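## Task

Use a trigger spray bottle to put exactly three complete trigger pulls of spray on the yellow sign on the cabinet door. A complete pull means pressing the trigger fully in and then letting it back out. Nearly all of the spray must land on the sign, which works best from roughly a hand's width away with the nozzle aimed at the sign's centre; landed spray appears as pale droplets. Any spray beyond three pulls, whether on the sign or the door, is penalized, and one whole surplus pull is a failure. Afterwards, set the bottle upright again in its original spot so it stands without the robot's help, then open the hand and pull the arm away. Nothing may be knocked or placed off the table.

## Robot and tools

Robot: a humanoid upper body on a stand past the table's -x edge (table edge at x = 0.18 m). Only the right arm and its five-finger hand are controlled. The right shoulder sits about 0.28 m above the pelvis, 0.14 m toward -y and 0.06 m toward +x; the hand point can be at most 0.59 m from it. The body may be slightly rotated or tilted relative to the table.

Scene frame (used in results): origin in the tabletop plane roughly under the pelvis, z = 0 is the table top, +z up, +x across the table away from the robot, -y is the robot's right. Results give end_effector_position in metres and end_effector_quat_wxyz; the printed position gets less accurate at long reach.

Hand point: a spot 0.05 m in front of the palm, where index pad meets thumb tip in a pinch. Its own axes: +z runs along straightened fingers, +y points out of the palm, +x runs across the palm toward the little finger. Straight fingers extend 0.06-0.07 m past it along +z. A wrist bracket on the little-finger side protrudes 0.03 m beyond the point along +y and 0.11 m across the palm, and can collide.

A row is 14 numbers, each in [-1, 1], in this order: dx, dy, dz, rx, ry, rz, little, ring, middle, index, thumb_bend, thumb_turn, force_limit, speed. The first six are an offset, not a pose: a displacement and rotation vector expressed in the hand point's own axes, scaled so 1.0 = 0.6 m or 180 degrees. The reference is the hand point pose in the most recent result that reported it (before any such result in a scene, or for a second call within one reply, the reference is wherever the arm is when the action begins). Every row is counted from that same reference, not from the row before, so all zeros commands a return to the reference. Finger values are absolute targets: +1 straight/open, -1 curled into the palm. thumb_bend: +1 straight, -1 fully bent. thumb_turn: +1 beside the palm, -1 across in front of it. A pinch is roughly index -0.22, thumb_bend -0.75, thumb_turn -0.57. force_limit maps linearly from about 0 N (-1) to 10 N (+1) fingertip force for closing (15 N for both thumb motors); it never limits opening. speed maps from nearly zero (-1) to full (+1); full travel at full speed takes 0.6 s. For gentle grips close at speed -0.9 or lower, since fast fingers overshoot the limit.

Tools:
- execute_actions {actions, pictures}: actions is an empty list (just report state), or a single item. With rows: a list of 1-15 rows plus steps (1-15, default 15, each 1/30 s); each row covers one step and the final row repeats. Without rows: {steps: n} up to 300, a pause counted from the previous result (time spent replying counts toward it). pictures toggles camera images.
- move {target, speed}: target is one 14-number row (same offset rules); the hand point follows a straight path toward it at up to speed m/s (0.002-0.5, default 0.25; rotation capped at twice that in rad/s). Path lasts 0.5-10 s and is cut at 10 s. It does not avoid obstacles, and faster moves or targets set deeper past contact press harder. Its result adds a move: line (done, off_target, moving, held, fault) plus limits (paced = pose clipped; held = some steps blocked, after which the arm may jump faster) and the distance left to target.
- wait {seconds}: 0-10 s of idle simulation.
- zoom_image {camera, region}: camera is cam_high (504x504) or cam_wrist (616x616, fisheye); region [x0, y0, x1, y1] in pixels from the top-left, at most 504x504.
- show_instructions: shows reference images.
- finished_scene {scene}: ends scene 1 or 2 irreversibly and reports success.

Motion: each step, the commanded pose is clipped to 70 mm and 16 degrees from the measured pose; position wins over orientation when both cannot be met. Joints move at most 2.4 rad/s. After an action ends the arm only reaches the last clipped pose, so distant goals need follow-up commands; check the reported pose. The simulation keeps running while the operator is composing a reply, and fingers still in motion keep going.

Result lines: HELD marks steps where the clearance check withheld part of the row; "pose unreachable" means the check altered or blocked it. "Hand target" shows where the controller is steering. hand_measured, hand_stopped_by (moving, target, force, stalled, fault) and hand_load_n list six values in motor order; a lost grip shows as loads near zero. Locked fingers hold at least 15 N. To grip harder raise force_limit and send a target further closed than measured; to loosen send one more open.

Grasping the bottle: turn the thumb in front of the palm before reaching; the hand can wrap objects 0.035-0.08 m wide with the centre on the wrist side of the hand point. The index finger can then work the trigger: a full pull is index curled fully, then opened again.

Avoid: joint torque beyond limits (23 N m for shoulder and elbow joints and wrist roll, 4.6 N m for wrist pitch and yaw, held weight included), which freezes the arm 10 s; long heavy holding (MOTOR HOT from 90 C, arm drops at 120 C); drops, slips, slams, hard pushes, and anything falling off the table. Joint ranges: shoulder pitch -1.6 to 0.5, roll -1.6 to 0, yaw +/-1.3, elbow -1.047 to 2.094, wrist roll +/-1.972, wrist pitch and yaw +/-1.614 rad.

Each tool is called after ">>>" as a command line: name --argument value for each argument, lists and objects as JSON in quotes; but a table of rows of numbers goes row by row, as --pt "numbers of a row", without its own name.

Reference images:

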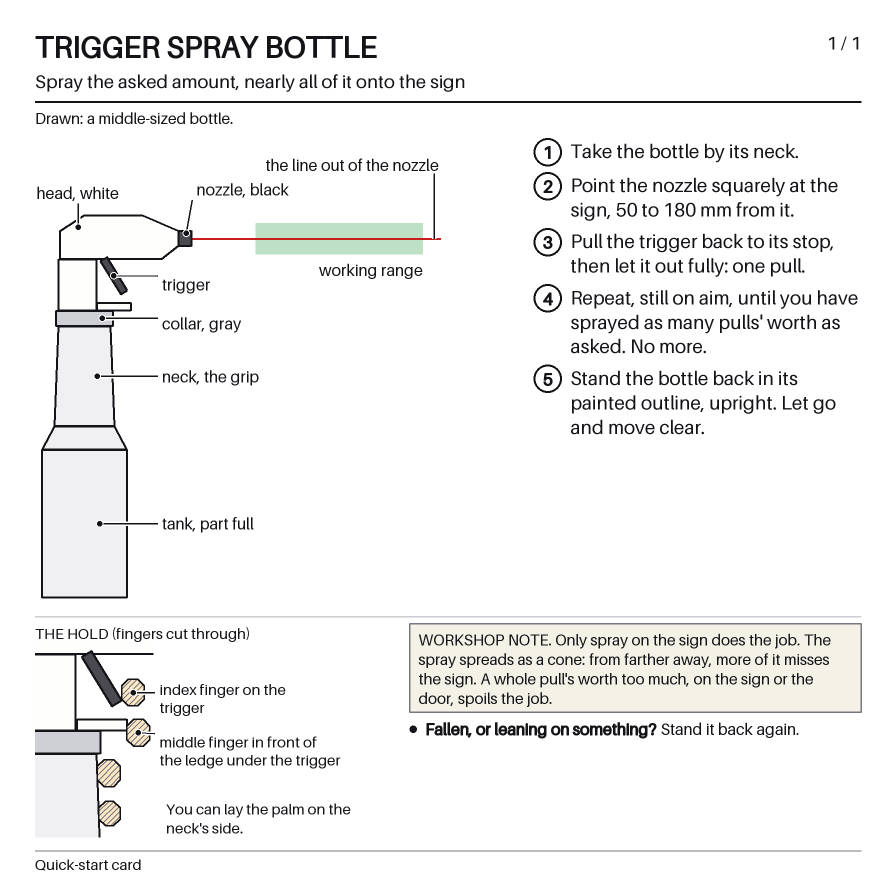

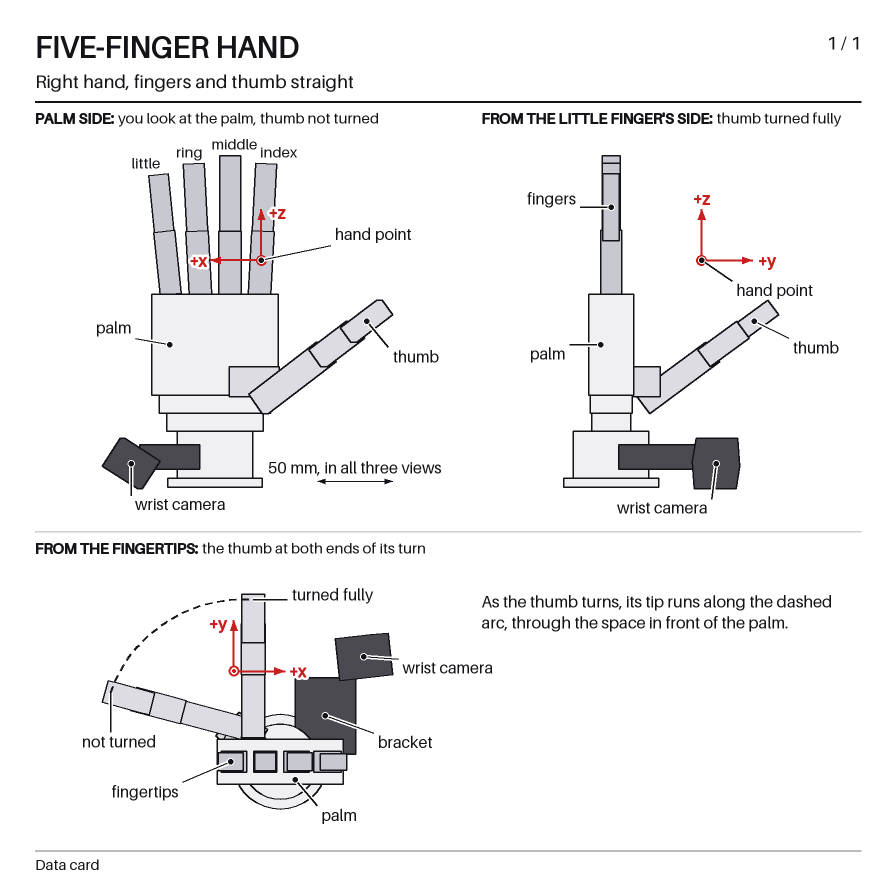

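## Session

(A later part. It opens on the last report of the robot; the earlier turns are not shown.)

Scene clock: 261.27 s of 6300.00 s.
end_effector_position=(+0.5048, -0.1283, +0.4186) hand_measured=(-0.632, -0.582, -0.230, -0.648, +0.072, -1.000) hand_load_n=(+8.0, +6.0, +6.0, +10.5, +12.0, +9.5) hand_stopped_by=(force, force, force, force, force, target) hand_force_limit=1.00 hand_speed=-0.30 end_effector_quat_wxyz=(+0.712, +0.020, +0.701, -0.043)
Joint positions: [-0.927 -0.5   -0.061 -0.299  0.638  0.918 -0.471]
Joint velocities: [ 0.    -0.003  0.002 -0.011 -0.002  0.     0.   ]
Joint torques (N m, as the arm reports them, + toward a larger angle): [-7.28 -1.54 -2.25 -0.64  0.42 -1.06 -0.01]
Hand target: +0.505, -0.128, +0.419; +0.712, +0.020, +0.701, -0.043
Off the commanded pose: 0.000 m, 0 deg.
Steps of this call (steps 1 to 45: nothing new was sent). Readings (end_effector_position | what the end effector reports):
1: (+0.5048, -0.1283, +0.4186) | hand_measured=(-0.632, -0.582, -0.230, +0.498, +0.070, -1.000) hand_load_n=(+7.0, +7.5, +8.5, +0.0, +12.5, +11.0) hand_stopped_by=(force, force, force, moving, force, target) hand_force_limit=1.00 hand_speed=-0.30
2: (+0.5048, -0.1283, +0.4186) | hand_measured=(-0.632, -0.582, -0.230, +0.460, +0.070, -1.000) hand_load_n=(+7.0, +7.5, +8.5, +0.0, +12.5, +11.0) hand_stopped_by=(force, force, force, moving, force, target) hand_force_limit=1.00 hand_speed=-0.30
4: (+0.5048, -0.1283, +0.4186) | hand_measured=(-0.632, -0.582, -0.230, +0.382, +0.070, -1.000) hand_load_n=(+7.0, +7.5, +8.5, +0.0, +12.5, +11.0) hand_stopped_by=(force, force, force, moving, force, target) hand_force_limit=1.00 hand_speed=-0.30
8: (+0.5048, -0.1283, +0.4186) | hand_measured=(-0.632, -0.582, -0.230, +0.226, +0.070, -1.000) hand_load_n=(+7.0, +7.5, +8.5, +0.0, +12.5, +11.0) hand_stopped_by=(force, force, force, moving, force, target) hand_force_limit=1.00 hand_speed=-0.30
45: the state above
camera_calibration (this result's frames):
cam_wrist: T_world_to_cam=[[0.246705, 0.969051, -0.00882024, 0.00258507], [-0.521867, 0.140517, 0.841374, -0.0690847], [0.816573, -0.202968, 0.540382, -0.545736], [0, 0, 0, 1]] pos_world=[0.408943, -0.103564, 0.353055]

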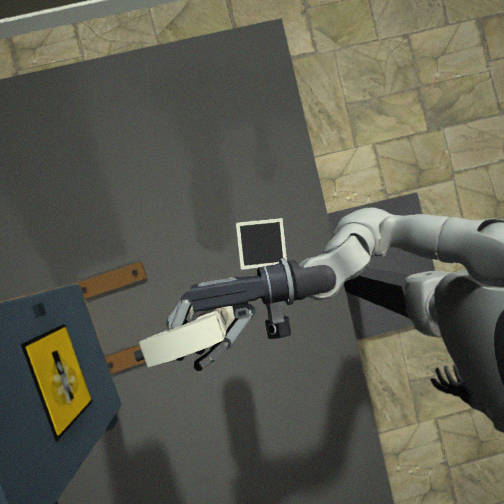

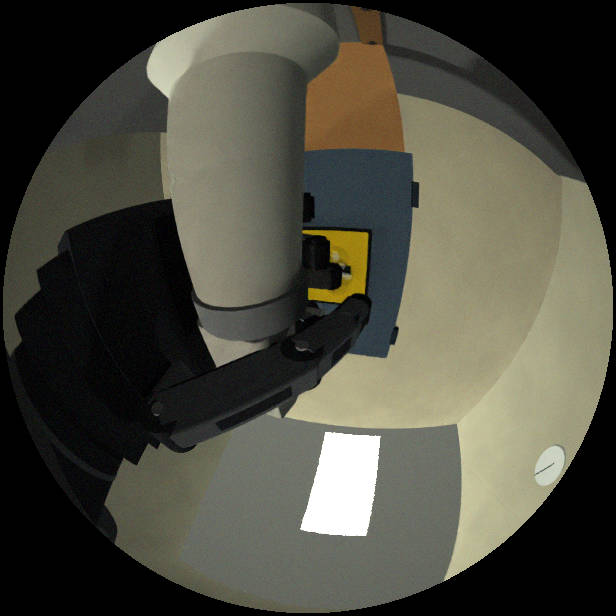

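>>> execute_actions --actions '[{"rows": [[0,0,0,0,0,0,-0.95,-0.95,-0.95,0.2,-0.95,-1,1.0,0.0]], "steps": 15}]' --pictures false

>>> execute_actions --actions '[{"steps": 15}]' --pictures false

>>> execute_actions --actions '[{"rows": [[0,0,0,0,0,0,-0.95,-0.95,-0.95,-1,-0.95,-1,1.0,-0.6]], "steps": 15}]' --pictures false

>>> execute_actions --actions '[{"steps": 4}]' --pictures false

>>> execute_actions --actions '[{"steps": 4}]' --pictures false

>>> execute_actions --actions '[{"steps": 4}]' --pictures false

>>> execute_actions --actions '[{"steps": 4}]' --pictures false

>>> execute_actions --actions '[{"steps": 4}]' --pictures false

>>> execute_actions --actions '[{"steps": 4}]' --pictures false

>>> execute_actions --actions '[{"steps": 15}]'

Scene clock: 281.00 s of 6300.00 s.
end_effector_position=(+0.5048, -0.1283, +0.4186) hand_measured=(-0.632, -0.582, -0.230, +0.012, +0.072, -1.000) hand_load_n=(+5.5, +5.5, +6.5, +0.0, +11.5, +11.0) hand_stopped_by=(force, force, force, moving, force, target) hand_force_limit=1.00 hand_speed=0.00 end_effector_quat_wxyz=(+0.712, +0.020, +0.701, -0.043)
Joint positions: [-0.927 -0.5   -0.061 -0.299  0.638  0.918 -0.471]
Joint velocities: [ 0.006 -0.003  0.     0.011  0.009  0.     0.   ]
Joint torques (N m, as the arm reports them, + toward a larger angle): [-7.11 -1.49 -2.27 -0.72  0.43 -1.05  0.  ]
Hand target: +0.505, -0.128, +0.419; +0.712, +0.020, +0.701, -0.043
Off the commanded pose: 0.000 m, 0 deg.
Steps of this call (steps 1 to 90: nothing new was sent; then 16.23 s passed at rest; steps 91 to 105: all 15 steps of this action). Readings (end_effector_position | what the end effector reports):
91: (+0.5048, -0.1283, +0.4186) | hand_measured=(-0.632, -0.582, -0.230, -0.648, +0.072, -1.000) hand_load_n=(+8.0, +6.0, +6.0, +10.5, +12.0, +9.5) hand_stopped_by=(force, force, force, moving, force, target) hand_force_limit=1.00 hand_speed=0.00
92: (+0.5048, -0.1283, +0.4186) | hand_measured=(-0.632, -0.582, -0.230, -0.648, +0.072, -1.000) hand_load_n=(+8.0, +6.0, +6.0, +10.5, +12.0, +9.5) hand_stopped_by=(force, force, force, moving, force, target) hand_force_limit=1.00 hand_speed=0.00
94: (+0.5048, -0.1283, +0.4186) | hand_measured=(-0.632, -0.582, -0.230, -0.600, +0.072, -1.000) hand_load_n=(+7.0, +6.0, +6.5, +3.5, +12.0, +10.5) hand_stopped_by=(force, force, force, moving, force, target) hand_force_limit=1.00 hand_speed=0.00
98: (+0.5048, -0.1283, +0.4186) | hand_measured=(-0.632, -0.582, -0.230, -0.378, +0.072, -1.000) hand_load_n=(+5.5, +5.5, +6.5, +0.5, +11.5, +11.0) hand_stopped_by=(force, force, force, moving, force, target) hand_force_limit=1.00 hand_speed=0.00
105: the state above

Scene clock: 281.50 s of 6300.00 s.
end_effector_position=(+0.5048, -0.1283, +0.4186) hand_measured=(-0.632, -0.582, -0.230, +0.200, +0.072, -1.000) hand_load_n=(+5.5, +5.5, +6.5, +0.0, +11.5, +11.0) hand_stopped_by=(force, force, force, target, force, target) hand_force_limit=1.00 hand_speed=0.00 end_effector_quat_wxyz=(+0.712, +0.020, +0.701, -0.043)
Joint positions: [-0.927 -0.5   -0.061 -0.299  0.638  0.918 -0.471]
Joint velocities: [ 0.     0.002 -0.012  0.    -0.003  0.     0.   ]
Joint torques (N m, as the arm reports them, + toward a larger angle): [-7.19 -1.49 -2.3  -0.7   0.42 -1.06  0.  ]
Hand target: +0.505, -0.128, +0.419; +0.712, +0.020, +0.701, -0.043
Off the commanded pose: 0.000 m, 0 deg.
Steps of this call (steps 1 to 15: nothing new was sent). Readings (end_effector_position | what the end effector reports):
1: (+0.5048, -0.1283, +0.4186) | hand_measured=(-0.632, -0.582, -0.230, +0.066, +0.072, -1.000) hand_load_n=(+5.5, +5.5, +6.5, +0.0, +11.5, +11.0) hand_stopped_by=(force, force, force, moving, force, target) hand_force_limit=1.00 hand_speed=0.00
2: (+0.5048, -0.1283, +0.4186) | hand_measured=(-0.632, -0.582, -0.230, +0.122, +0.072, -1.000) hand_load_n=(+5.5, +5.5, +6.5, +0.0, +11.5, +11.0) hand_stopped_by=(force, force, force, moving, force, target) hand_force_limit=1.00 hand_speed=0.00
4: (+0.5048, -0.1283, +0.4186) | hand_measured=(-0.632, -0.582, -0.230, +0.198, +0.072, -1.000) hand_load_n=(+5.5, +5.5, +6.5, +0.0, +11.5, +11.0) hand_stopped_by=(force, force, force, moving, force, target) hand_force_limit=1.00 hand_speed=0.00
8: (+0.5048, -0.1283, +0.4186) | hand_measured=(-0.632, -0.582, -0.230, +0.200, +0.072, -1.000) hand_load_n=(+5.5, +5.5, +6.5, +0.0, +11.5, +11.0) hand_stopped_by=(force, force, force, target, force, target) hand_force_limit=1.00 hand_speed=0.00
15: the state above

Scene clock: 282.00 s of 6300.00 s.
end_effector_position=(+0.5048, -0.1283, +0.4186) hand_measured=(-0.632, -0.582, -0.230, -0.064, +0.072, -1.000) hand_load_n=(+5.5, +5.5, +6.5, +0.0, +11.5, +11.0) hand_stopped_by=(force, force, force, moving, force, target) hand_force_limit=1.00 hand_speed=-0.60 end_effector_quat_wxyz=(+0.712, +0.020, +0.701, -0.043)
Joint positions: [-0.927 -0.5   -0.061 -0.299  0.638  0.918 -0.471]
Joint velocities: [ 0.     0.009  0.003 -0.006  0.003  0.     0.   ]
Joint torques (N m, as the arm reports them, + toward a larger angle): [-7.16 -1.52 -2.25 -0.68  0.47 -1.05 -0.01]
Hand target: +0.505, -0.128, +0.419; +0.712, +0.020, +0.701, -0.043
Off the commanded pose: 0.000 m, 0 deg.
Steps of this call (steps 1 to 15: all 15 steps of this action). Readings (end_effector_position | what the end effector reports):
1: (+0.5048, -0.1283, +0.4186) | hand_measured=(-0.632, -0.582, -0.230, +0.200, +0.072, -1.000) hand_load_n=(+5.5, +5.5, +6.5, +0.0, +11.5, +11.0) hand_stopped_by=(force, force, force, moving, force, target) hand_force_limit=1.00 hand_speed=-0.60
2: (+0.5048, -0.1283, +0.4186) | hand_measured=(-0.632, -0.582, -0.230, +0.200, +0.072, -1.000) hand_load_n=(+5.5, +5.5, +6.5, +0.0, +11.5, +11.0) hand_stopped_by=(force, force, force, moving, force, target) hand_force_limit=1.00 hand_speed=-0.60
4: (+0.5048, -0.1283, +0.4186) | hand_measured=(-0.632, -0.582, -0.230, +0.180, +0.072, -1.000) hand_load_n=(+5.5, +5.5, +6.5, +0.0, +11.5, +11.0) hand_stopped_by=(force, force, force, moving, force, target) hand_force_limit=1.00 hand_speed=-0.60
8: (+0.5048, -0.1283, +0.4186) | hand_measured=(-0.632, -0.582, -0.230, +0.090, +0.072, -1.000) hand_load_n=(+5.5, +5.5, +6.5, +0.0, +11.5, +11.0) hand_stopped_by=(force, force, force, moving, force, target) hand_force_limit=1.00 hand_speed=-0.60
15: the state above

Scene clock: 282.13 s of 6300.00 s.
end_effector_position=(+0.5048, -0.1283, +0.4186) hand_measured=(-0.632, -0.582, -0.230, -0.154, +0.072, -1.000) hand_load_n=(+5.5, +5.5, +6.5, +0.0, +11.5, +11.0) hand_stopped_by=(force, force, force, moving, force, target) hand_force_limit=1.00 hand_speed=-0.60 end_effector_quat_wxyz=(+0.712, +0.020, +0.701, -0.043)
Joint positions: [-0.927 -0.5   -0.061 -0.299  0.638  0.918 -0.471]
Joint velocities: [-0.002  0.012  0.015 -0.014  0.     0.     0.   ]
Joint torques (N m, as the arm reports them, + toward a larger angle): [-7.18 -1.57 -2.25 -0.62  0.45 -1.06  0.  ]
Hand target: +0.505, -0.128, +0.419; +0.712, +0.020, +0.701, -0.043
Off the commanded pose: 0.000 m, 0 deg.
Steps of this call (steps 1 to 4: nothing new was sent). Readings (end_effector_position | what the end effector reports):
1: (+0.5048, -0.1283, +0.4186) | hand_measured=(-0.632, -0.582, -0.230, -0.086, +0.072, -1.000) hand_load_n=(+5.5, +5.5, +6.5, +0.0, +11.5, +11.0) hand_stopped_by=(force, force, force, moving, force, target) hand_force_limit=1.00 hand_speed=-0.60
2: (+0.5048, -0.1283, +0.4186) | hand_measured=(-0.632, -0.582, -0.230, -0.108, +0.072, -1.000) hand_load_n=(+5.5, +5.5, +6.5, +0.0, +11.5, +11.0) hand_stopped_by=(force, force, force, moving, force, target) hand_force_limit=1.00 hand_speed=-0.60
4: the state above

Scene clock: 282.27 s of 6300.00 s.
end_effector_position=(+0.5048, -0.1283, +0.4186) hand_measured=(-0.632, -0.582, -0.230, -0.242, +0.072, -1.000) hand_load_n=(+5.5, +5.5, +6.5, +0.0, +11.5, +11.0) hand_stopped_by=(force, force, force, moving, force, target) hand_force_limit=1.00 hand_speed=-0.60 end_effector_quat_wxyz=(+0.712, +0.020, +0.701, -0.043)
Joint positions: [-0.927 -0.5   -0.061 -0.299  0.638  0.918 -0.471]
Joint velocities: [-0.003  0.009  0.015  0.003  0.003  0.     0.   ]
Joint torques (N m, as the arm reports them, + toward a larger angle): [-7.2  -1.55 -2.25 -0.63  0.48 -1.05  0.  ]
Hand target: +0.505, -0.128, +0.419; +0.712, +0.020, +0.701, -0.043
Off the commanded pose: 0.000 m, 0 deg.
Steps of this call (steps 1 to 4: nothing new was sent). Readings (end_effector_position | what the end effector reports):
1: (+0.5048, -0.1283, +0.4186) | hand_measured=(-0.632, -0.582, -0.230, -0.176, +0.072, -1.000) hand_load_n=(+5.5, +5.5, +6.5, +0.0, +11.5, +11.0) hand_stopped_by=(force, force, force, moving, force, target) hand_force_limit=1.00 hand_speed=-0.60
2: (+0.5048, -0.1283, +0.4186) | hand_measured=(-0.632, -0.582, -0.230, -0.198, +0.072, -1.000) hand_load_n=(+5.5, +5.5, +6.5, +0.0, +11.5, +11.0) hand_stopped_by=(force, force, force, moving, force, target) hand_force_limit=1.00 hand_speed=-0.60
4: the state above

Scene clock: 282.40 s of 6300.00 s.
end_effector_position=(+0.5048, -0.1283, +0.4186) hand_measured=(-0.632, -0.582, -0.230, -0.330, +0.072, -1.000) hand_load_n=(+5.5, +5.5, +6.5, +0.0, +11.5, +11.0) hand_stopped_by=(force, force, force, moving, force, target) hand_force_limit=1.00 hand_speed=-0.60 end_effector_quat_wxyz=(+0.712, +0.020, +0.701, -0.043)
Joint positions: [-0.927 -0.5   -0.061 -0.299  0.638  0.918 -0.471]
Joint velocities: [-0.003 -0.012  0.     0.005 -0.003  0.     0.   ]
Joint torques (N m, as the arm reports them, + toward a larger angle): [-7.17 -1.56 -2.19 -0.74  0.41 -1.09  0.  ]
Hand target: +0.505, -0.128, +0.419; +0.712, +0.020, +0.701, -0.043
Off the commanded pose: 0.000 m, 0 deg.
Steps of this call (steps 1 to 4: nothing new was sent). Readings (end_effector_position | what the end effector reports):
1: (+0.5048, -0.1283, +0.4186) | hand_measured=(-0.632, -0.582, -0.230, -0.264, +0.072, -1.000) hand_load_n=(+5.5, +5.5, +6.5, +0.0, +11.5, +11.0) hand_stopped_by=(force, force, force, moving, force, target) hand_force_limit=1.00 hand_speed=-0.60
2: (+0.5048, -0.1283, +0.4186) | hand_measured=(-0.632, -0.582, -0.230, -0.286, +0.072, -1.000) hand_load_n=(+5.5, +5.5, +6.5, +0.0, +11.5, +11.0) hand_stopped_by=(force, force, force, moving, force, target) hand_force_limit=1.00 hand_speed=-0.60
4: the state above

Scene clock: 282.53 s of 6300.00 s.
end_effector_position=(+0.5048, -0.1283, +0.4186) hand_measured=(-0.632, -0.582, -0.230, -0.420, +0.072, -1.000) hand_load_n=(+5.5, +5.5, +6.5, +1.5, +11.5, +11.0) hand_stopped_by=(force, force, force, moving, force, target) hand_force_limit=1.00 hand_speed=-0.60 end_effector_quat_wxyz=(+0.712, +0.020, +0.701, -0.043)
Joint positions: [-0.927 -0.5   -0.061 -0.299  0.638  0.918 -0.471]
Joint velocities: [-0.015 -0.003  0.011 -0.008  0.003  0.     0.   ]
Joint torques (N m, as the arm reports them, + toward a larger angle): [-7.19 -1.57 -2.25 -0.72  0.35 -1.07  0.02]
Hand target: +0.505, -0.128, +0.419; +0.712, +0.020, +0.701, -0.043
Off the commanded pose: 0.000 m, 0 deg.
Steps of this call (steps 1 to 4: nothing new was sent). Readings (end_effector_position | what the end effector reports):
1: (+0.5048, -0.1283, +0.4186) | hand_measured=(-0.632, -0.582, -0.230, -0.354, +0.072, -1.000) hand_load_n=(+5.5, +5.5, +6.5, +1.0, +11.5, +11.0) hand_stopped_by=(force, force, force, moving, force, target) hand_force_limit=1.00 hand_speed=-0.60
2: (+0.5048, -0.1283, +0.4186) | hand_measured=(-0.632, -0.582, -0.230, -0.376, +0.072, -1.000) hand_load_n=(+5.5, +5.5, +6.5, +1.0, +11.5, +11.0) hand_stopped_by=(force, force, force, moving, force, target) hand_force_limit=1.00 hand_speed=-0.60
4: the state above

Scene clock: 282.67 s of 6300.00 s.
end_effector_position=(+0.5048, -0.1283, +0.4186) hand_measured=(-0.632, -0.582, -0.230, -0.508, +0.072, -1.000) hand_load_n=(+5.5, +5.5, +6.5, +2.0, +11.5, +11.0) hand_stopped_by=(force, force, force, moving, force, target) hand_force_limit=1.00 hand_speed=-0.60 end_effector_quat_wxyz=(+0.712, +0.020, +0.701, -0.043)
Joint positions: [-0.927 -0.5   -0.061 -0.299  0.638  0.918 -0.471]
Joint velocities: [ 0.002 -0.009  0.005 -0.002  0.     0.     0.   ]
Joint torques (N m, as the arm reports them, + toward a larger angle): [-7.14 -1.47 -2.2  -0.69  0.52 -1.04  0.  ]
Hand target: +0.505, -0.128, +0.419; +0.712, +0.020, +0.701, -0.043
Off the commanded pose: 0.000 m, 0 deg.
Steps of this call (steps 1 to 4: nothing new was sent). Readings (end_effector_position | what the end effector reports):
1: (+0.5048, -0.1283, +0.4186) | hand_measured=(-0.632, -0.582, -0.230, -0.442, +0.072, -1.000) hand_load_n=(+5.5, +5.5, +6.5, +1.5, +11.5, +11.0) hand_stopped_by=(force, force, force, moving, force, target) hand_force_limit=1.00 hand_speed=-0.60
2: (+0.5048, -0.1283, +0.4186) | hand_measured=(-0.632, -0.582, -0.230, -0.464, +0.072, -1.000) hand_load_n=(+5.5, +5.5, +6.5, +1.5, +11.5, +11.0) hand_stopped_by=(force, force, force, moving, force, target) hand_force_limit=1.00 hand_speed=-0.60
4: the state above

Scene clock: 282.80 s of 6300.00 s.
end_effector_position=(+0.5048, -0.1283, +0.4186) hand_measured=(-0.632, -0.582, -0.230, -0.596, +0.072, -1.000) hand_load_n=(+6.0, +5.5, +6.5, +3.5, +11.5, +11.0) hand_stopped_by=(force, force, force, moving, force, target) hand_force_limit=1.00 hand_speed=-0.60 end_effector_quat_wxyz=(+0.712, +0.020, +0.701, -0.043)
Joint positions: [-0.927 -0.5   -0.061 -0.299  0.638  0.918 -0.471]
Joint velocities: [-0.005  0.    -0.017 -0.009 -0.006  0.     0.   ]
Joint torques (N m, as the arm reports them, + toward a larger angle): [-7.17 -1.59 -2.23 -0.62  0.37 -1.06 -0.01]
Hand target: +0.505, -0.128, +0.419; +0.712, +0.020, +0.701, -0.043
Off the commanded pose: 0.000 m, 0 deg.
Steps of this call (steps 1 to 4: nothing new was sent). Readings (end_effector_position | what the end effector reports):
1: (+0.5048, -0.1283, +0.4186) | hand_measured=(-0.632, -0.582, -0.230, -0.530, +0.072, -1.000) hand_load_n=(+5.5, +5.5, +6.5, +2.0, +11.5, +11.0) hand_stopped_by=(force, force, force, moving, force, target) hand_force_limit=1.00 hand_speed=-0.60
2: (+0.5048, -0.1283, +0.4186) | hand_measured=(-0.632, -0.582, -0.230, -0.552, +0.072, -1.000) hand_load_n=(+5.5, +5.5, +6.5, +2.5, +11.5, +11.0) hand_stopped_by=(force, force, force, moving, force, target) hand_force_limit=1.00 hand_speed=-0.60
4: the state above

Scene clock: 283.30 s of 6300.00 s.
end_effector_position=(+0.5048, -0.1283, +0.4186) hand_measured=(-0.632, -0.582, -0.230, -0.652, +0.072, -1.000) hand_load_n=(+7.5, +5.5, +5.5, +10.5, +11.5, +9.5) hand_stopped_by=(force, force, force, force, force, target) hand_force_limit=1.00 hand_speed=-0.60 end_effector_quat_wxyz=(+0.712, +0.020, +0.701, -0.043)
Joint positions: [-0.927 -0.5   -0.061 -0.299  0.638  0.918 -0.471]
Joint velocities: [0.    0.    0.005 0.    0.    0.    0.   ]
Joint torques (N m, as the arm reports them, + toward a larger angle): [-7.16 -1.51 -2.3  -0.76  0.51 -1.08 -0.01]
Hand target: +0.505, -0.128, +0.419; +0.712, +0.020, +0.701, -0.043
Off the commanded pose: 0.000 m, 0 deg.
Steps of this call (steps 1 to 15: nothing new was sent). Readings (end_effector_position | what the end effector reports):
1: (+0.5048, -0.1283, +0.4186) | hand_measured=(-0.632, -0.582, -0.230, -0.620, +0.072, -1.000) hand_load_n=(+6.0, +5.5, +6.5, +4.5, +11.5, +11.0) hand_stopped_by=(force, force, force, moving, force, target) hand_force_limit=1.00 hand_speed=-0.60
2: (+0.5048, -0.1283, +0.4186) | hand_measured=(-0.632, -0.582, -0.230, -0.640, +0.072, -1.000) hand_load_n=(+6.5, +5.5, +6.0, +8.5, +11.5, +10.0) hand_stopped_by=(force, force, force, moving, force, target) hand_force_limit=1.00 hand_speed=-0.60
4: (+0.5048, -0.1283, +0.4186) | hand_measured=(-0.632, -0.582, -0.230, -0.652, +0.072, -1.000) hand_load_n=(+7.5, +5.0, +5.5, +10.5, +11.5, +9.5) hand_stopped_by=(force, force, force, force, force, target) hand_force_limit=1.00 hand_speed=-0.60
8: (+0.5048, -0.1283, +0.4186) | hand_measured=(-0.632, -0.582, -0.230, -0.652, +0.072, -1.000) hand_load_n=(+7.5, +5.5, +5.5, +10.5, +11.5, +9.5) hand_stopped_by=(force, force, force, force, force, target) hand_force_limit=1.00 hand_speed=-0.60
15: the state above
camera_calibration (this result's frames):
cam_wrist: T_world_to_cam=[[0.246705, 0.96905, -0.00884593, 0.00259469], [-0.521833, 0.140531, 0.841393, -0.0690985], [0.816595, -0.20296, 0.540352, -0.545729], [0, 0, 0, 1]] pos_world=[0.408942, -0.103565, 0.353048]

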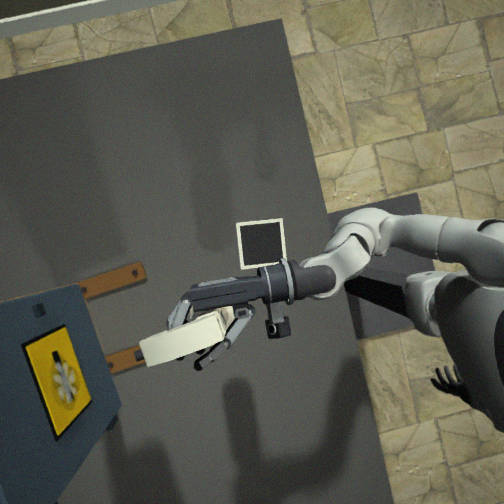

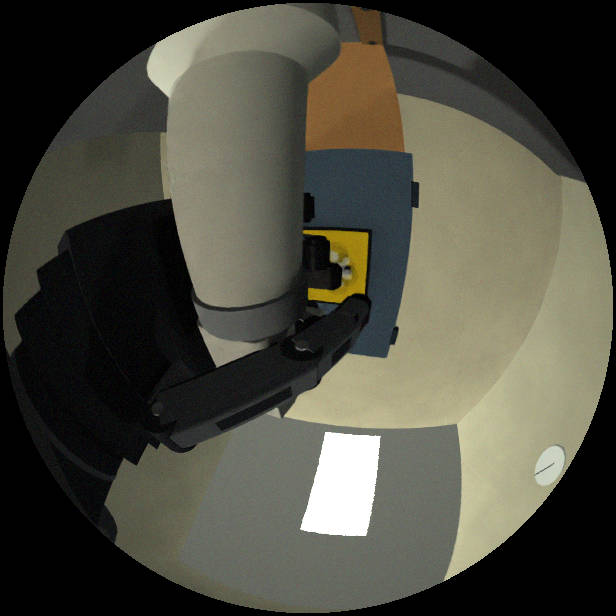

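>>> execute_actions --actions '[{"rows": [[0,0,0,0,0,0,-0.95,-0.95,-0.95,0.2,-0.95,-1,1.0,0.0]], "steps": 15}]' --pictures false

>>> execute_actions --actions '[{"steps": 15}]' --pictures false

>>> execute_actions --actions '[{"rows": [[0,0,0,0,0,0,-0.95,-0.95,-0.95,-1,-0.95,-1,1.0,-0.4]], "steps": 15}]' --pictures false

>>> execute_actions --actions '[{"steps": 30}]' --pictures false

>>> execute_actions --actions '[{"rows": [[0,0,0,0,0,0,-0.95,-0.95,-0.95,0.6,-0.95,-1,1.0,0.0]], "steps": 15}]' --pictures false

>>> execute_actions --actions '[{"steps": 15}]'

>>> zoom_image --camera "cam_high" --region '[0, 300, 140, 440]'

Scene clock: 294.93 s of 6300.00 s.
end_effector_position=(+0.5048, -0.1283, +0.4186) hand_measured=(-0.632, -0.582, -0.230, +0.008, +0.072, -1.000) hand_load_n=(+5.0, +5.5, +6.0, +0.0, +11.5, +10.5) hand_stopped_by=(force, force, force, moving, force, target) hand_force_limit=1.00 hand_speed=0.00 end_effector_quat_wxyz=(+0.712, +0.020, +0.701, -0.043)
Joint positions: [-0.927 -0.5   -0.061 -0.299  0.638  0.918 -0.471]
Joint velocities: [ 0.    -0.003  0.006 -0.014  0.006  0.     0.   ]
Joint torques (N m, as the arm reports them, + toward a larger angle): [-7.18 -1.52 -2.26 -0.7   0.39 -1.05  0.  ]
Hand target: +0.505, -0.128, +0.419; +0.712, +0.020, +0.701, -0.043
Off the commanded pose: 0.000 m, 0 deg.
Steps of this call (steps 1 to 90: nothing new was sent; then 8.13 s passed at rest; steps 91 to 105: all 15 steps of this action). Readings (end_effector_position | what the end effector reports):
91: (+0.5048, -0.1283, +0.4186) | hand_measured=(-0.632, -0.582, -0.230, -0.652, +0.072, -1.000) hand_load_n=(+7.5, +5.5, +5.5, +10.5, +11.5, +9.5) hand_stopped_by=(force, force, force, moving, force, target) hand_force_limit=1.00 hand_speed=0.00
92: (+0.5048, -0.1283, +0.4186) | hand_measured=(-0.632, -0.582, -0.230, -0.652, +0.072, -1.000) hand_load_n=(+7.5, +5.5, +5.5, +10.5, +11.5, +9.5) hand_stopped_by=(force, force, force, moving, force, target) hand_force_limit=1.00 hand_speed=0.00
94: (+0.5048, -0.1283, +0.4186) | hand_measured=(-0.632, -0.582, -0.230, -0.604, +0.072, -1.000) hand_load_n=(+6.5, +5.5, +6.0, +3.5, +11.5, +10.5) hand_stopped_by=(force, force, force, moving, force, target) hand_force_limit=1.00 hand_speed=0.00
98: (+0.5048, -0.1283, +0.4186) | hand_measured=(-0.632, -0.582, -0.230, -0.380, +0.072, -1.000) hand_load_n=(+5.0, +5.5, +6.0, +0.5, +11.5, +10.5) hand_stopped_by=(force, force, force, moving, force, target) hand_force_limit=1.00 hand_speed=0.00
105: the state above

Scene clock: 295.43 s of 6300.00 s.
end_effector_position=(+0.5048, -0.1283, +0.4186) hand_measured=(-0.632, -0.582, -0.230, +0.200, +0.072, -1.000) hand_load_n=(+5.0, +5.5, +6.0, +0.0, +11.5, +10.5) hand_stopped_by=(force, force, force, target, force, target) hand_force_limit=1.00 hand_speed=0.00 end_effector_quat_wxyz=(+0.712, +0.020, +0.701, -0.043)
Joint positions: [-0.927 -0.5   -0.061 -0.299  0.638  0.918 -0.471]
Joint velocities: [ 0.006  0.009 -0.012  0.006  0.003  0.     0.   ]
Joint torques (N m, as the arm reports them, + toward a larger angle): [-7.17 -1.59 -2.27 -0.75  0.38 -1.06 -0.01]
Hand target: +0.505, -0.128, +0.419; +0.712, +0.020, +0.701, -0.043
Off the commanded pose: 0.000 m, 0 deg.
Steps of this call (steps 1 to 15: nothing new was sent). Readings (end_effector_position | what the end effector reports):
1: (+0.5048, -0.1283, +0.4186) | hand_measured=(-0.632, -0.582, -0.230, +0.064, +0.072, -1.000) hand_load_n=(+5.0, +5.5, +6.0, +0.0, +11.5, +10.5) hand_stopped_by=(force, force, force, moving, force, target) hand_force_limit=1.00 hand_speed=0.00
2: (+0.5048, -0.1283, +0.4186) | hand_measured=(-0.632, -0.582, -0.230, +0.118, +0.072, -1.000) hand_load_n=(+5.0, +5.5, +6.0, +0.0, +11.5, +10.5) hand_stopped_by=(force, force, force, moving, force, target) hand_force_limit=1.00 hand_speed=0.00
4: (+0.5048, -0.1283, +0.4186) | hand_measured=(-0.632, -0.582, -0.230, +0.198, +0.072, -1.000) hand_load_n=(+5.0, +5.5, +6.0, +0.0, +11.5, +10.5) hand_stopped_by=(force, force, force, moving, force, target) hand_force_limit=1.00 hand_speed=0.00
8: (+0.5048, -0.1283, +0.4186) | hand_measured=(-0.632, -0.582, -0.230, +0.200, +0.072, -1.000) hand_load_n=(+5.0, +5.5, +6.0, +0.0, +11.5, +10.5) hand_stopped_by=(force, force, force, target, force, target) hand_force_limit=1.00 hand_speed=0.00
15: the state above

Scene clock: 295.93 s of 6300.00 s.
end_effector_position=(+0.5048, -0.1283, +0.4186) hand_measured=(-0.632, -0.582, -0.230, -0.196, +0.072, -1.000) hand_load_n=(+5.0, +5.5, +6.0, +0.0, +11.5, +10.5) hand_stopped_by=(force, force, force, moving, force, target) hand_force_limit=1.00 hand_speed=-0.40 end_effector_quat_wxyz=(+0.712, +0.020, +0.701, -0.043)
Joint positions: [-0.927 -0.5   -0.061 -0.299  0.638  0.918 -0.471]
Joint velocities: [-0.002  0.011  0.017  0.    -0.003  0.     0.   ]
Joint torques (N m, as the arm reports them, + toward a larger angle): [-7.13 -1.59 -2.27 -0.64  0.4  -1.07  0.01]
Hand target: +0.505, -0.128, +0.419; +0.712, +0.020, +0.701, -0.043
Off the commanded pose: 0.000 m, 0 deg.
Steps of this call (steps 1 to 15: all 15 steps of this action). Readings (end_effector_position | what the end effector reports):
1: (+0.5048, -0.1283, +0.4186) | hand_measured=(-0.632, -0.582, -0.230, +0.200, +0.072, -1.000) hand_load_n=(+5.0, +5.5, +6.0, +0.0, +11.5, +10.5) hand_stopped_by=(force, force, force, moving, force, target) hand_force_limit=1.00 hand_speed=-0.40
2: (+0.5048, -0.1283, +0.4186) | hand_measured=(-0.632, -0.582, -0.230, +0.200, +0.072, -1.000) hand_load_n=(+5.0, +5.5, +6.0, +0.0, +11.5, +10.5) hand_stopped_by=(force, force, force, moving, force, target) hand_force_limit=1.00 hand_speed=-0.40
4: (+0.5048, -0.1283, +0.4186) | hand_measured=(-0.632, -0.582, -0.230, +0.170, +0.072, -1.000) hand_load_n=(+5.0, +5.5, +6.0, +0.0, +11.5, +10.5) hand_stopped_by=(force, force, force, moving, force, target) hand_force_limit=1.00 hand_speed=-0.40
8: (+0.5048, -0.1283, +0.4186) | hand_measured=(-0.632, -0.582, -0.230, +0.038, +0.072, -1.000) hand_load_n=(+5.0, +5.5, +6.0, +0.0, +11.5, +10.5) hand_stopped_by=(force, force, force, moving, force, target) hand_force_limit=1.00 hand_speed=-0.40
15: the state above

Scene clock: 296.93 s of 6300.00 s.
end_effector_position=(+0.5048, -0.1283, +0.4186) hand_measured=(-0.632, -0.582, -0.230, -0.654, +0.072, -1.000) hand_load_n=(+7.5, +5.0, +5.0, +10.5, +11.0, +9.0) hand_stopped_by=(force, force, force, force, force, target) hand_force_limit=1.00 hand_speed=-0.40 end_effector_quat_wxyz=(+0.712, +0.020, +0.701, -0.043)
Joint positions: [-0.927 -0.5   -0.061 -0.299  0.638  0.918 -0.471]
Joint velocities: [-0.008  0.     0.    -0.014  0.005  0.     0.   ]
Joint torques (N m, as the arm reports them, + toward a larger angle): [-7.14 -1.47 -2.16 -0.7   0.45 -1.07  0.  ]
Hand target: +0.505, -0.128, +0.419; +0.712, +0.020, +0.701, -0.043
Off the commanded pose: 0.000 m, 0 deg.
Steps of this call (steps 1 to 30: nothing new was sent). Readings (end_effector_position | what the end effector reports):
1: (+0.5048, -0.1283, +0.4186) | hand_measured=(-0.632, -0.582, -0.230, -0.230, +0.072, -1.000) hand_load_n=(+5.0, +5.5, +6.0, +0.0, +11.5, +10.5) hand_stopped_by=(force, force, force, moving, force, target) hand_force_limit=1.00 hand_speed=-0.40
2: (+0.5048, -0.1283, +0.4186) | hand_measured=(-0.632, -0.582, -0.230, -0.264, +0.072, -1.000) hand_load_n=(+5.0, +5.5, +6.0, +0.0, +11.5, +10.5) hand_stopped_by=(force, force, force, moving, force, target) hand_force_limit=1.00 hand_speed=-0.40
4: (+0.5048, -0.1283, +0.4186) | hand_measured=(-0.632, -0.582, -0.230, -0.330, +0.072, -1.000) hand_load_n=(+5.0, +5.5, +6.0, +0.0, +11.5, +10.5) hand_stopped_by=(force, force, force, moving, force, target) hand_force_limit=1.00 hand_speed=-0.40
8: (+0.5048, -0.1283, +0.4186) | hand_measured=(-0.632, -0.582, -0.230, -0.462, +0.072, -1.000) hand_load_n=(+5.5, +5.5, +6.0, +1.5, +11.5, +10.5) hand_stopped_by=(force, force, force, moving, force, target) hand_force_limit=1.00 hand_speed=-0.40
30: the state above

Scene clock: 297.43 s of 6300.00 s.
end_effector_position=(+0.5048, -0.1283, +0.4186) hand_measured=(-0.632, -0.582, -0.230, +0.004, +0.072, -1.000) hand_load_n=(+4.5, +5.0, +6.0, +0.0, +11.0, +10.0) hand_stopped_by=(force, force, force, moving, force, target) hand_force_limit=1.00 hand_speed=0.00 end_effector_quat_wxyz=(+0.712, +0.020, +0.701, -0.043)
Joint positions: [-0.927 -0.5   -0.061 -0.299  0.638  0.918 -0.471]
Joint velocities: [ 0.003 -0.003  0.006  0.015  0.011  0.     0.   ]
Joint torques (N m, as the arm reports them, + toward a larger angle): [-7.09 -1.48 -2.23 -0.74  0.33 -1.06 -0.03]
Hand target: +0.505, -0.128, +0.419; +0.712, +0.020, +0.701, -0.043
Off the commanded pose: 0.000 m, 0 deg.
Steps of this call (steps 1 to 15: all 15 steps of this action). Readings (end_effector_position | what the end effector reports):
1: (+0.5048, -0.1283, +0.4186) | hand_measured=(-0.632, -0.582, -0.230, -0.654, +0.072, -1.000) hand_load_n=(+7.5, +5.0, +5.0, +10.5, +11.0, +9.0) hand_stopped_by=(force, force, force, moving, force, target) hand_force_limit=1.00 hand_speed=0.00
2: (+0.5048, -0.1283, +0.4186) | hand_measured=(-0.632, -0.582, -0.230, -0.654, +0.072, -1.000) hand_load_n=(+7.5, +5.0, +5.0, +10.5, +11.0, +9.0) hand_stopped_by=(force, force, force, moving, force, target) hand_force_limit=1.00 hand_speed=0.00
4: (+0.5048, -0.1283, +0.4186) | hand_measured=(-0.632, -0.582, -0.230, -0.606, +0.072, -1.000) hand_load_n=(+6.5, +5.0, +5.5, +3.5, +11.0, +10.0) hand_stopped_by=(force, force, force, moving, force, target) hand_force_limit=1.00 hand_speed=0.00
8: (+0.5048, -0.1283, +0.4186) | hand_measured=(-0.632, -0.582, -0.230, -0.382, +0.072, -1.000) hand_load_n=(+4.5, +5.0, +6.0, +0.5, +11.0, +10.0) hand_stopped_by=(force, force, force, moving, force, target) hand_force_limit=1.00 hand_speed=0.00
15: the state above

Scene clock: 297.93 s of 6300.00 s.
end_effector_position=(+0.5048, -0.1283, +0.4186) hand_measured=(-0.632, -0.582, -0.230, +0.600, +0.072, -1.000) hand_load_n=(+4.5, +5.0, +6.0, +0.0, +11.0, +10.0) hand_stopped_by=(force, force, force, target, force, target) hand_force_limit=1.00 hand_speed=0.00 end_effector_quat_wxyz=(+0.712, +0.020, +0.701, -0.043)
Joint positions: [-0.927 -0.5   -0.061 -0.299  0.638  0.918 -0.471]
Joint velocities: [ 0.006 -0.005 -0.008 -0.005  0.002  0.     0.   ]
Joint torques (N m, as the arm reports them, + toward a larger angle): [-7.19 -1.54 -2.26 -0.62  0.43 -1.06 -0.01]
Hand target: +0.505, -0.128, +0.419; +0.712, +0.020, +0.701, -0.043
Off the commanded pose: 0.000 m, 0 deg.
Steps of this call (steps 1 to 15: nothing new was sent). Readings (end_effector_position | what the end effector reports):
1: (+0.5048, -0.1283, +0.4186) | hand_measured=(-0.632, -0.582, -0.230, +0.062, +0.072, -1.000) hand_load_n=(+4.5, +5.0, +6.0, +0.0, +11.0, +10.0) hand_stopped_by=(force, force, force, moving, force, target) hand_force_limit=1.00 hand_speed=0.00
2: (+0.5048, -0.1283, +0.4186) | hand_measured=(-0.632, -0.582, -0.230, +0.116, +0.072, -1.000) hand_load_n=(+4.5, +5.0, +6.0, +0.0, +11.0, +10.0) hand_stopped_by=(force, force, force, moving, force, target) hand_force_limit=1.00 hand_speed=0.00
4: (+0.5048, -0.1283, +0.4186) | hand_measured=(-0.632, -0.582, -0.230, +0.226, +0.072, -1.000) hand_load_n=(+4.5, +5.0, +6.0, +0.0, +11.0, +10.0) hand_stopped_by=(force, force, force, moving, force, target) hand_force_limit=1.00 hand_speed=0.00
8: (+0.5048, -0.1283, +0.4186) | hand_measured=(-0.632, -0.582, -0.230, +0.450, +0.072, -1.000) hand_load_n=(+4.5, +5.0, +6.0, +0.0, +11.0, +10.0) hand_stopped_by=(force, force, force, moving, force, target) hand_force_limit=1.00 hand_speed=0.00
15: the state above
camera_calibration (this result's frames):
cam_wrist: T_world_to_cam=[[0.246707, 0.969049, -0.00890653, 0.00261721], [-0.521754, 0.140565, 0.841436, -0.0691304], [0.816645, -0.202941, 0.540283, -0.545713], [0, 0, 0, 1]] pos_world=[0.408939, -0.103567, 0.353032]

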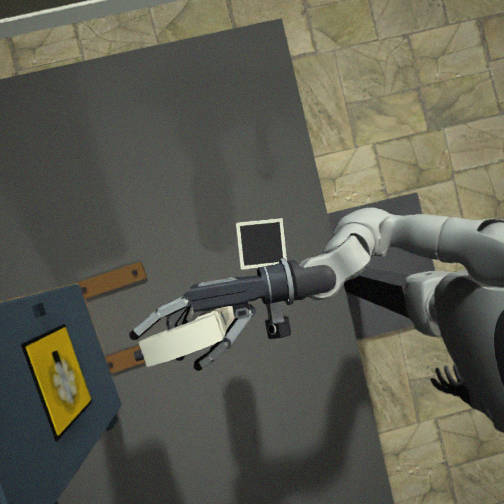

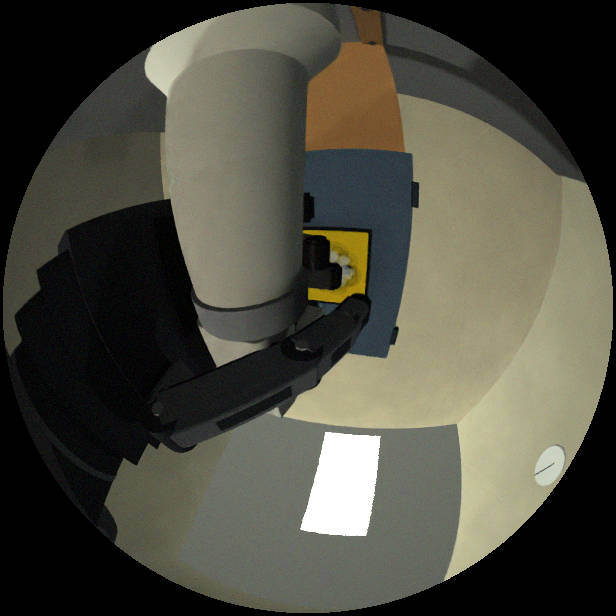

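Region (0, 300, 140, 440) of cam_high's 504x504 image, scaled by 3.600, with more detail than that image has.

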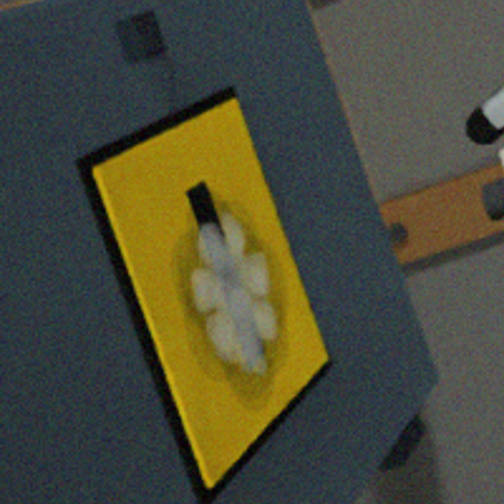

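>>> move --target '[0.215, -0.133, -0.2007, 0.04, 0.0043, 0.0105, -0.95, -0.95, -0.95, 0.6, -0.95, -1, 1.0, 0.0]' --speed 0.2

>>> zoom_image --camera "cam_high" --region '[190, 170, 350, 310]'

Scene clock: 321.50 s of 6300.00 s.
end_effector_position=(+0.3827, -0.1859, +0.2842) hand_measured=(-0.632, -0.582, -0.230, +0.600, +0.072, -1.000) hand_load_n=(+4.5, +5.0, +6.0, +0.0, +11.0, +10.0) hand_stopped_by=(force, force, force, target, force, target) hand_force_limit=1.00 hand_speed=0.00 end_effector_quat_wxyz=(+0.701, +0.073, +0.707, -0.051)
Joint positions: [ 0.07  -0.359 -0.117 -0.583  0.43   0.27  -0.245]
Joint velocities: [ 0.002  0.003  0.003  0.002 -0.009  0.     0.   ]
Joint torques (N m, as the arm reports them, + toward a larger angle): [-2.42 -1.05 -1.77 -1.26  0.46 -1.17  0.11]
Hand target: +0.383, -0.185, +0.284; +0.701, +0.072, +0.707, -0.051
Off the commanded pose: 0.017 m, 3 deg.
After step 90, 19.03 s passed at rest.
move: off_target
camera_calibration (this result's frames):
cam_wrist: T_world_to_cam=[[0.329884, 0.942847, 0.0470686, 0.0347354], [-0.493899, 0.129885, 0.859763, -0.0294999], [0.804512, -0.306869, 0.508519, -0.390696], [0, 0, 0, 1]] pos_world=[0.288291, -0.148811, 0.222404]

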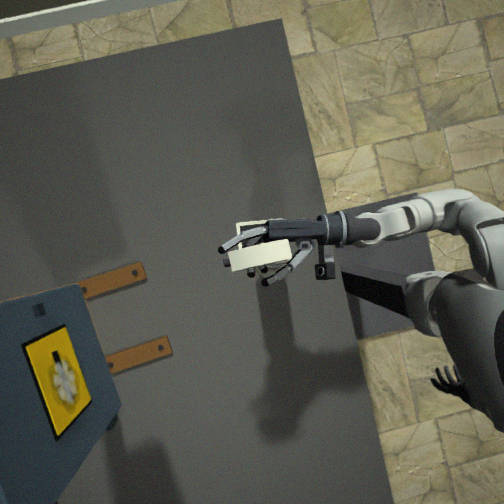

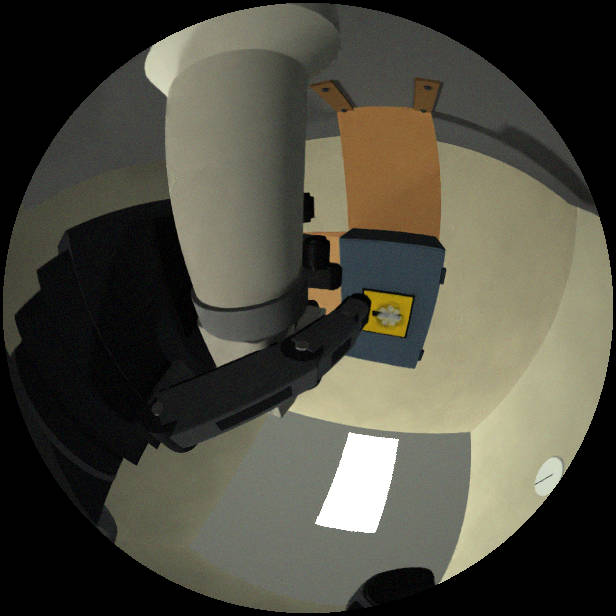

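Region (190, 170, 350, 310) of cam_high's 504x504 image, scaled by 3.150, with more detail than that image has; it fills the top 441 rows of this view, and the rest is white.

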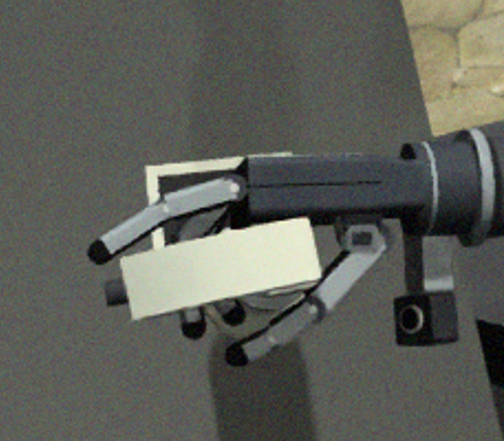

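>>> move --target '[0.055, -0.022, -0.0045, 0, 0, -0.0101, -0.95, -0.95, -0.95, 0.6, -0.95, -1, 1.0, 0.0]' --speed 0.08

>>> zoom_image --camera "cam_high" --region '[190, 170, 350, 310]'

Scene clock: 333.13 s of 6300.00 s.
end_effector_position=(+0.3782, -0.1976, +0.2510) hand_measured=(-0.632, -0.582, -0.230, +0.600, +0.072, -1.000) hand_load_n=(+4.5, +5.0, +6.0, +0.0, +11.0, +10.0) hand_stopped_by=(force, force, force, target, force, target) hand_force_limit=1.00 hand_speed=0.00 end_effector_quat_wxyz=(+0.700, +0.064, +0.708, -0.061)
Joint positions: [ 0.106 -0.339 -0.107 -0.378  0.369  0.05  -0.15 ]
Joint velocities: [ 0.002 -0.006  0.    -0.006  0.    -0.012  0.   ]
Joint torques (N m, as the arm reports them, + toward a larger angle): [-2.22 -1.16 -1.87 -1.32  0.48 -1.16  0.11]
Hand target: +0.378, -0.196, +0.251; +0.700, +0.062, +0.708, -0.060
Off the commanded pose: 0.001 m, 0 deg.
After step 90, 7.87 s passed at rest.
move: done
camera_calibration (this result's frames):
cam_wrist: T_world_to_cam=[[0.330967, 0.943424, 0.0203173, 0.0551601], [-0.488626, 0.152918, 0.858988, 0.00109208], [0.807283, -0.294224, 0.511592, -0.373155], [0, 0, 0, 1]] pos_world=[0.283519, -0.161998, 0.188845]

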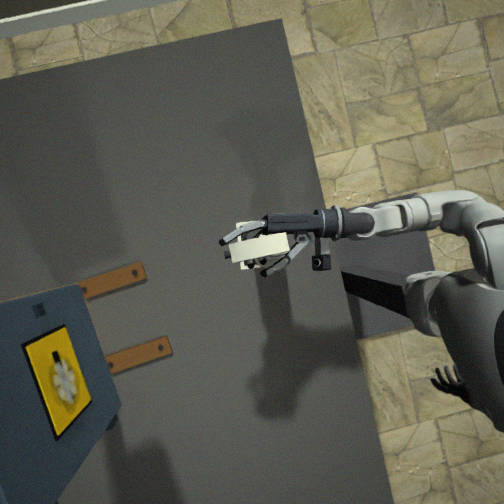

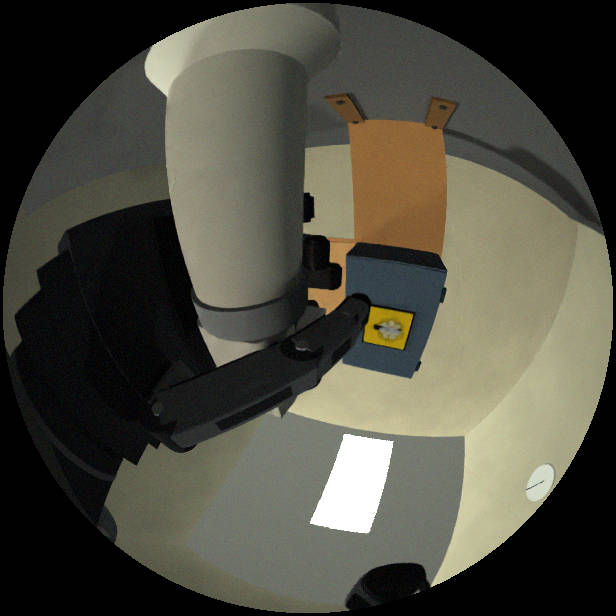

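Region (190, 170, 350, 310) of cam_high's 504x504 image, scaled by 3.150, with more detail than that image has; it fills the top 441 rows of this view, and the rest is white.

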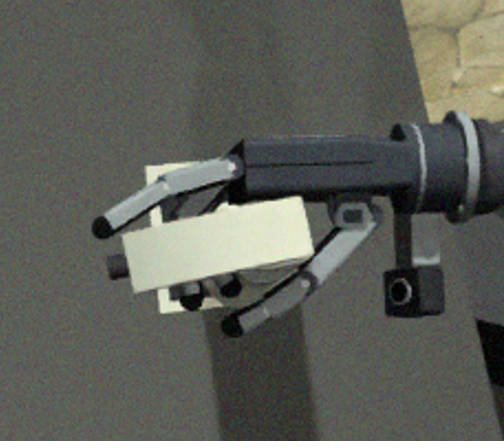

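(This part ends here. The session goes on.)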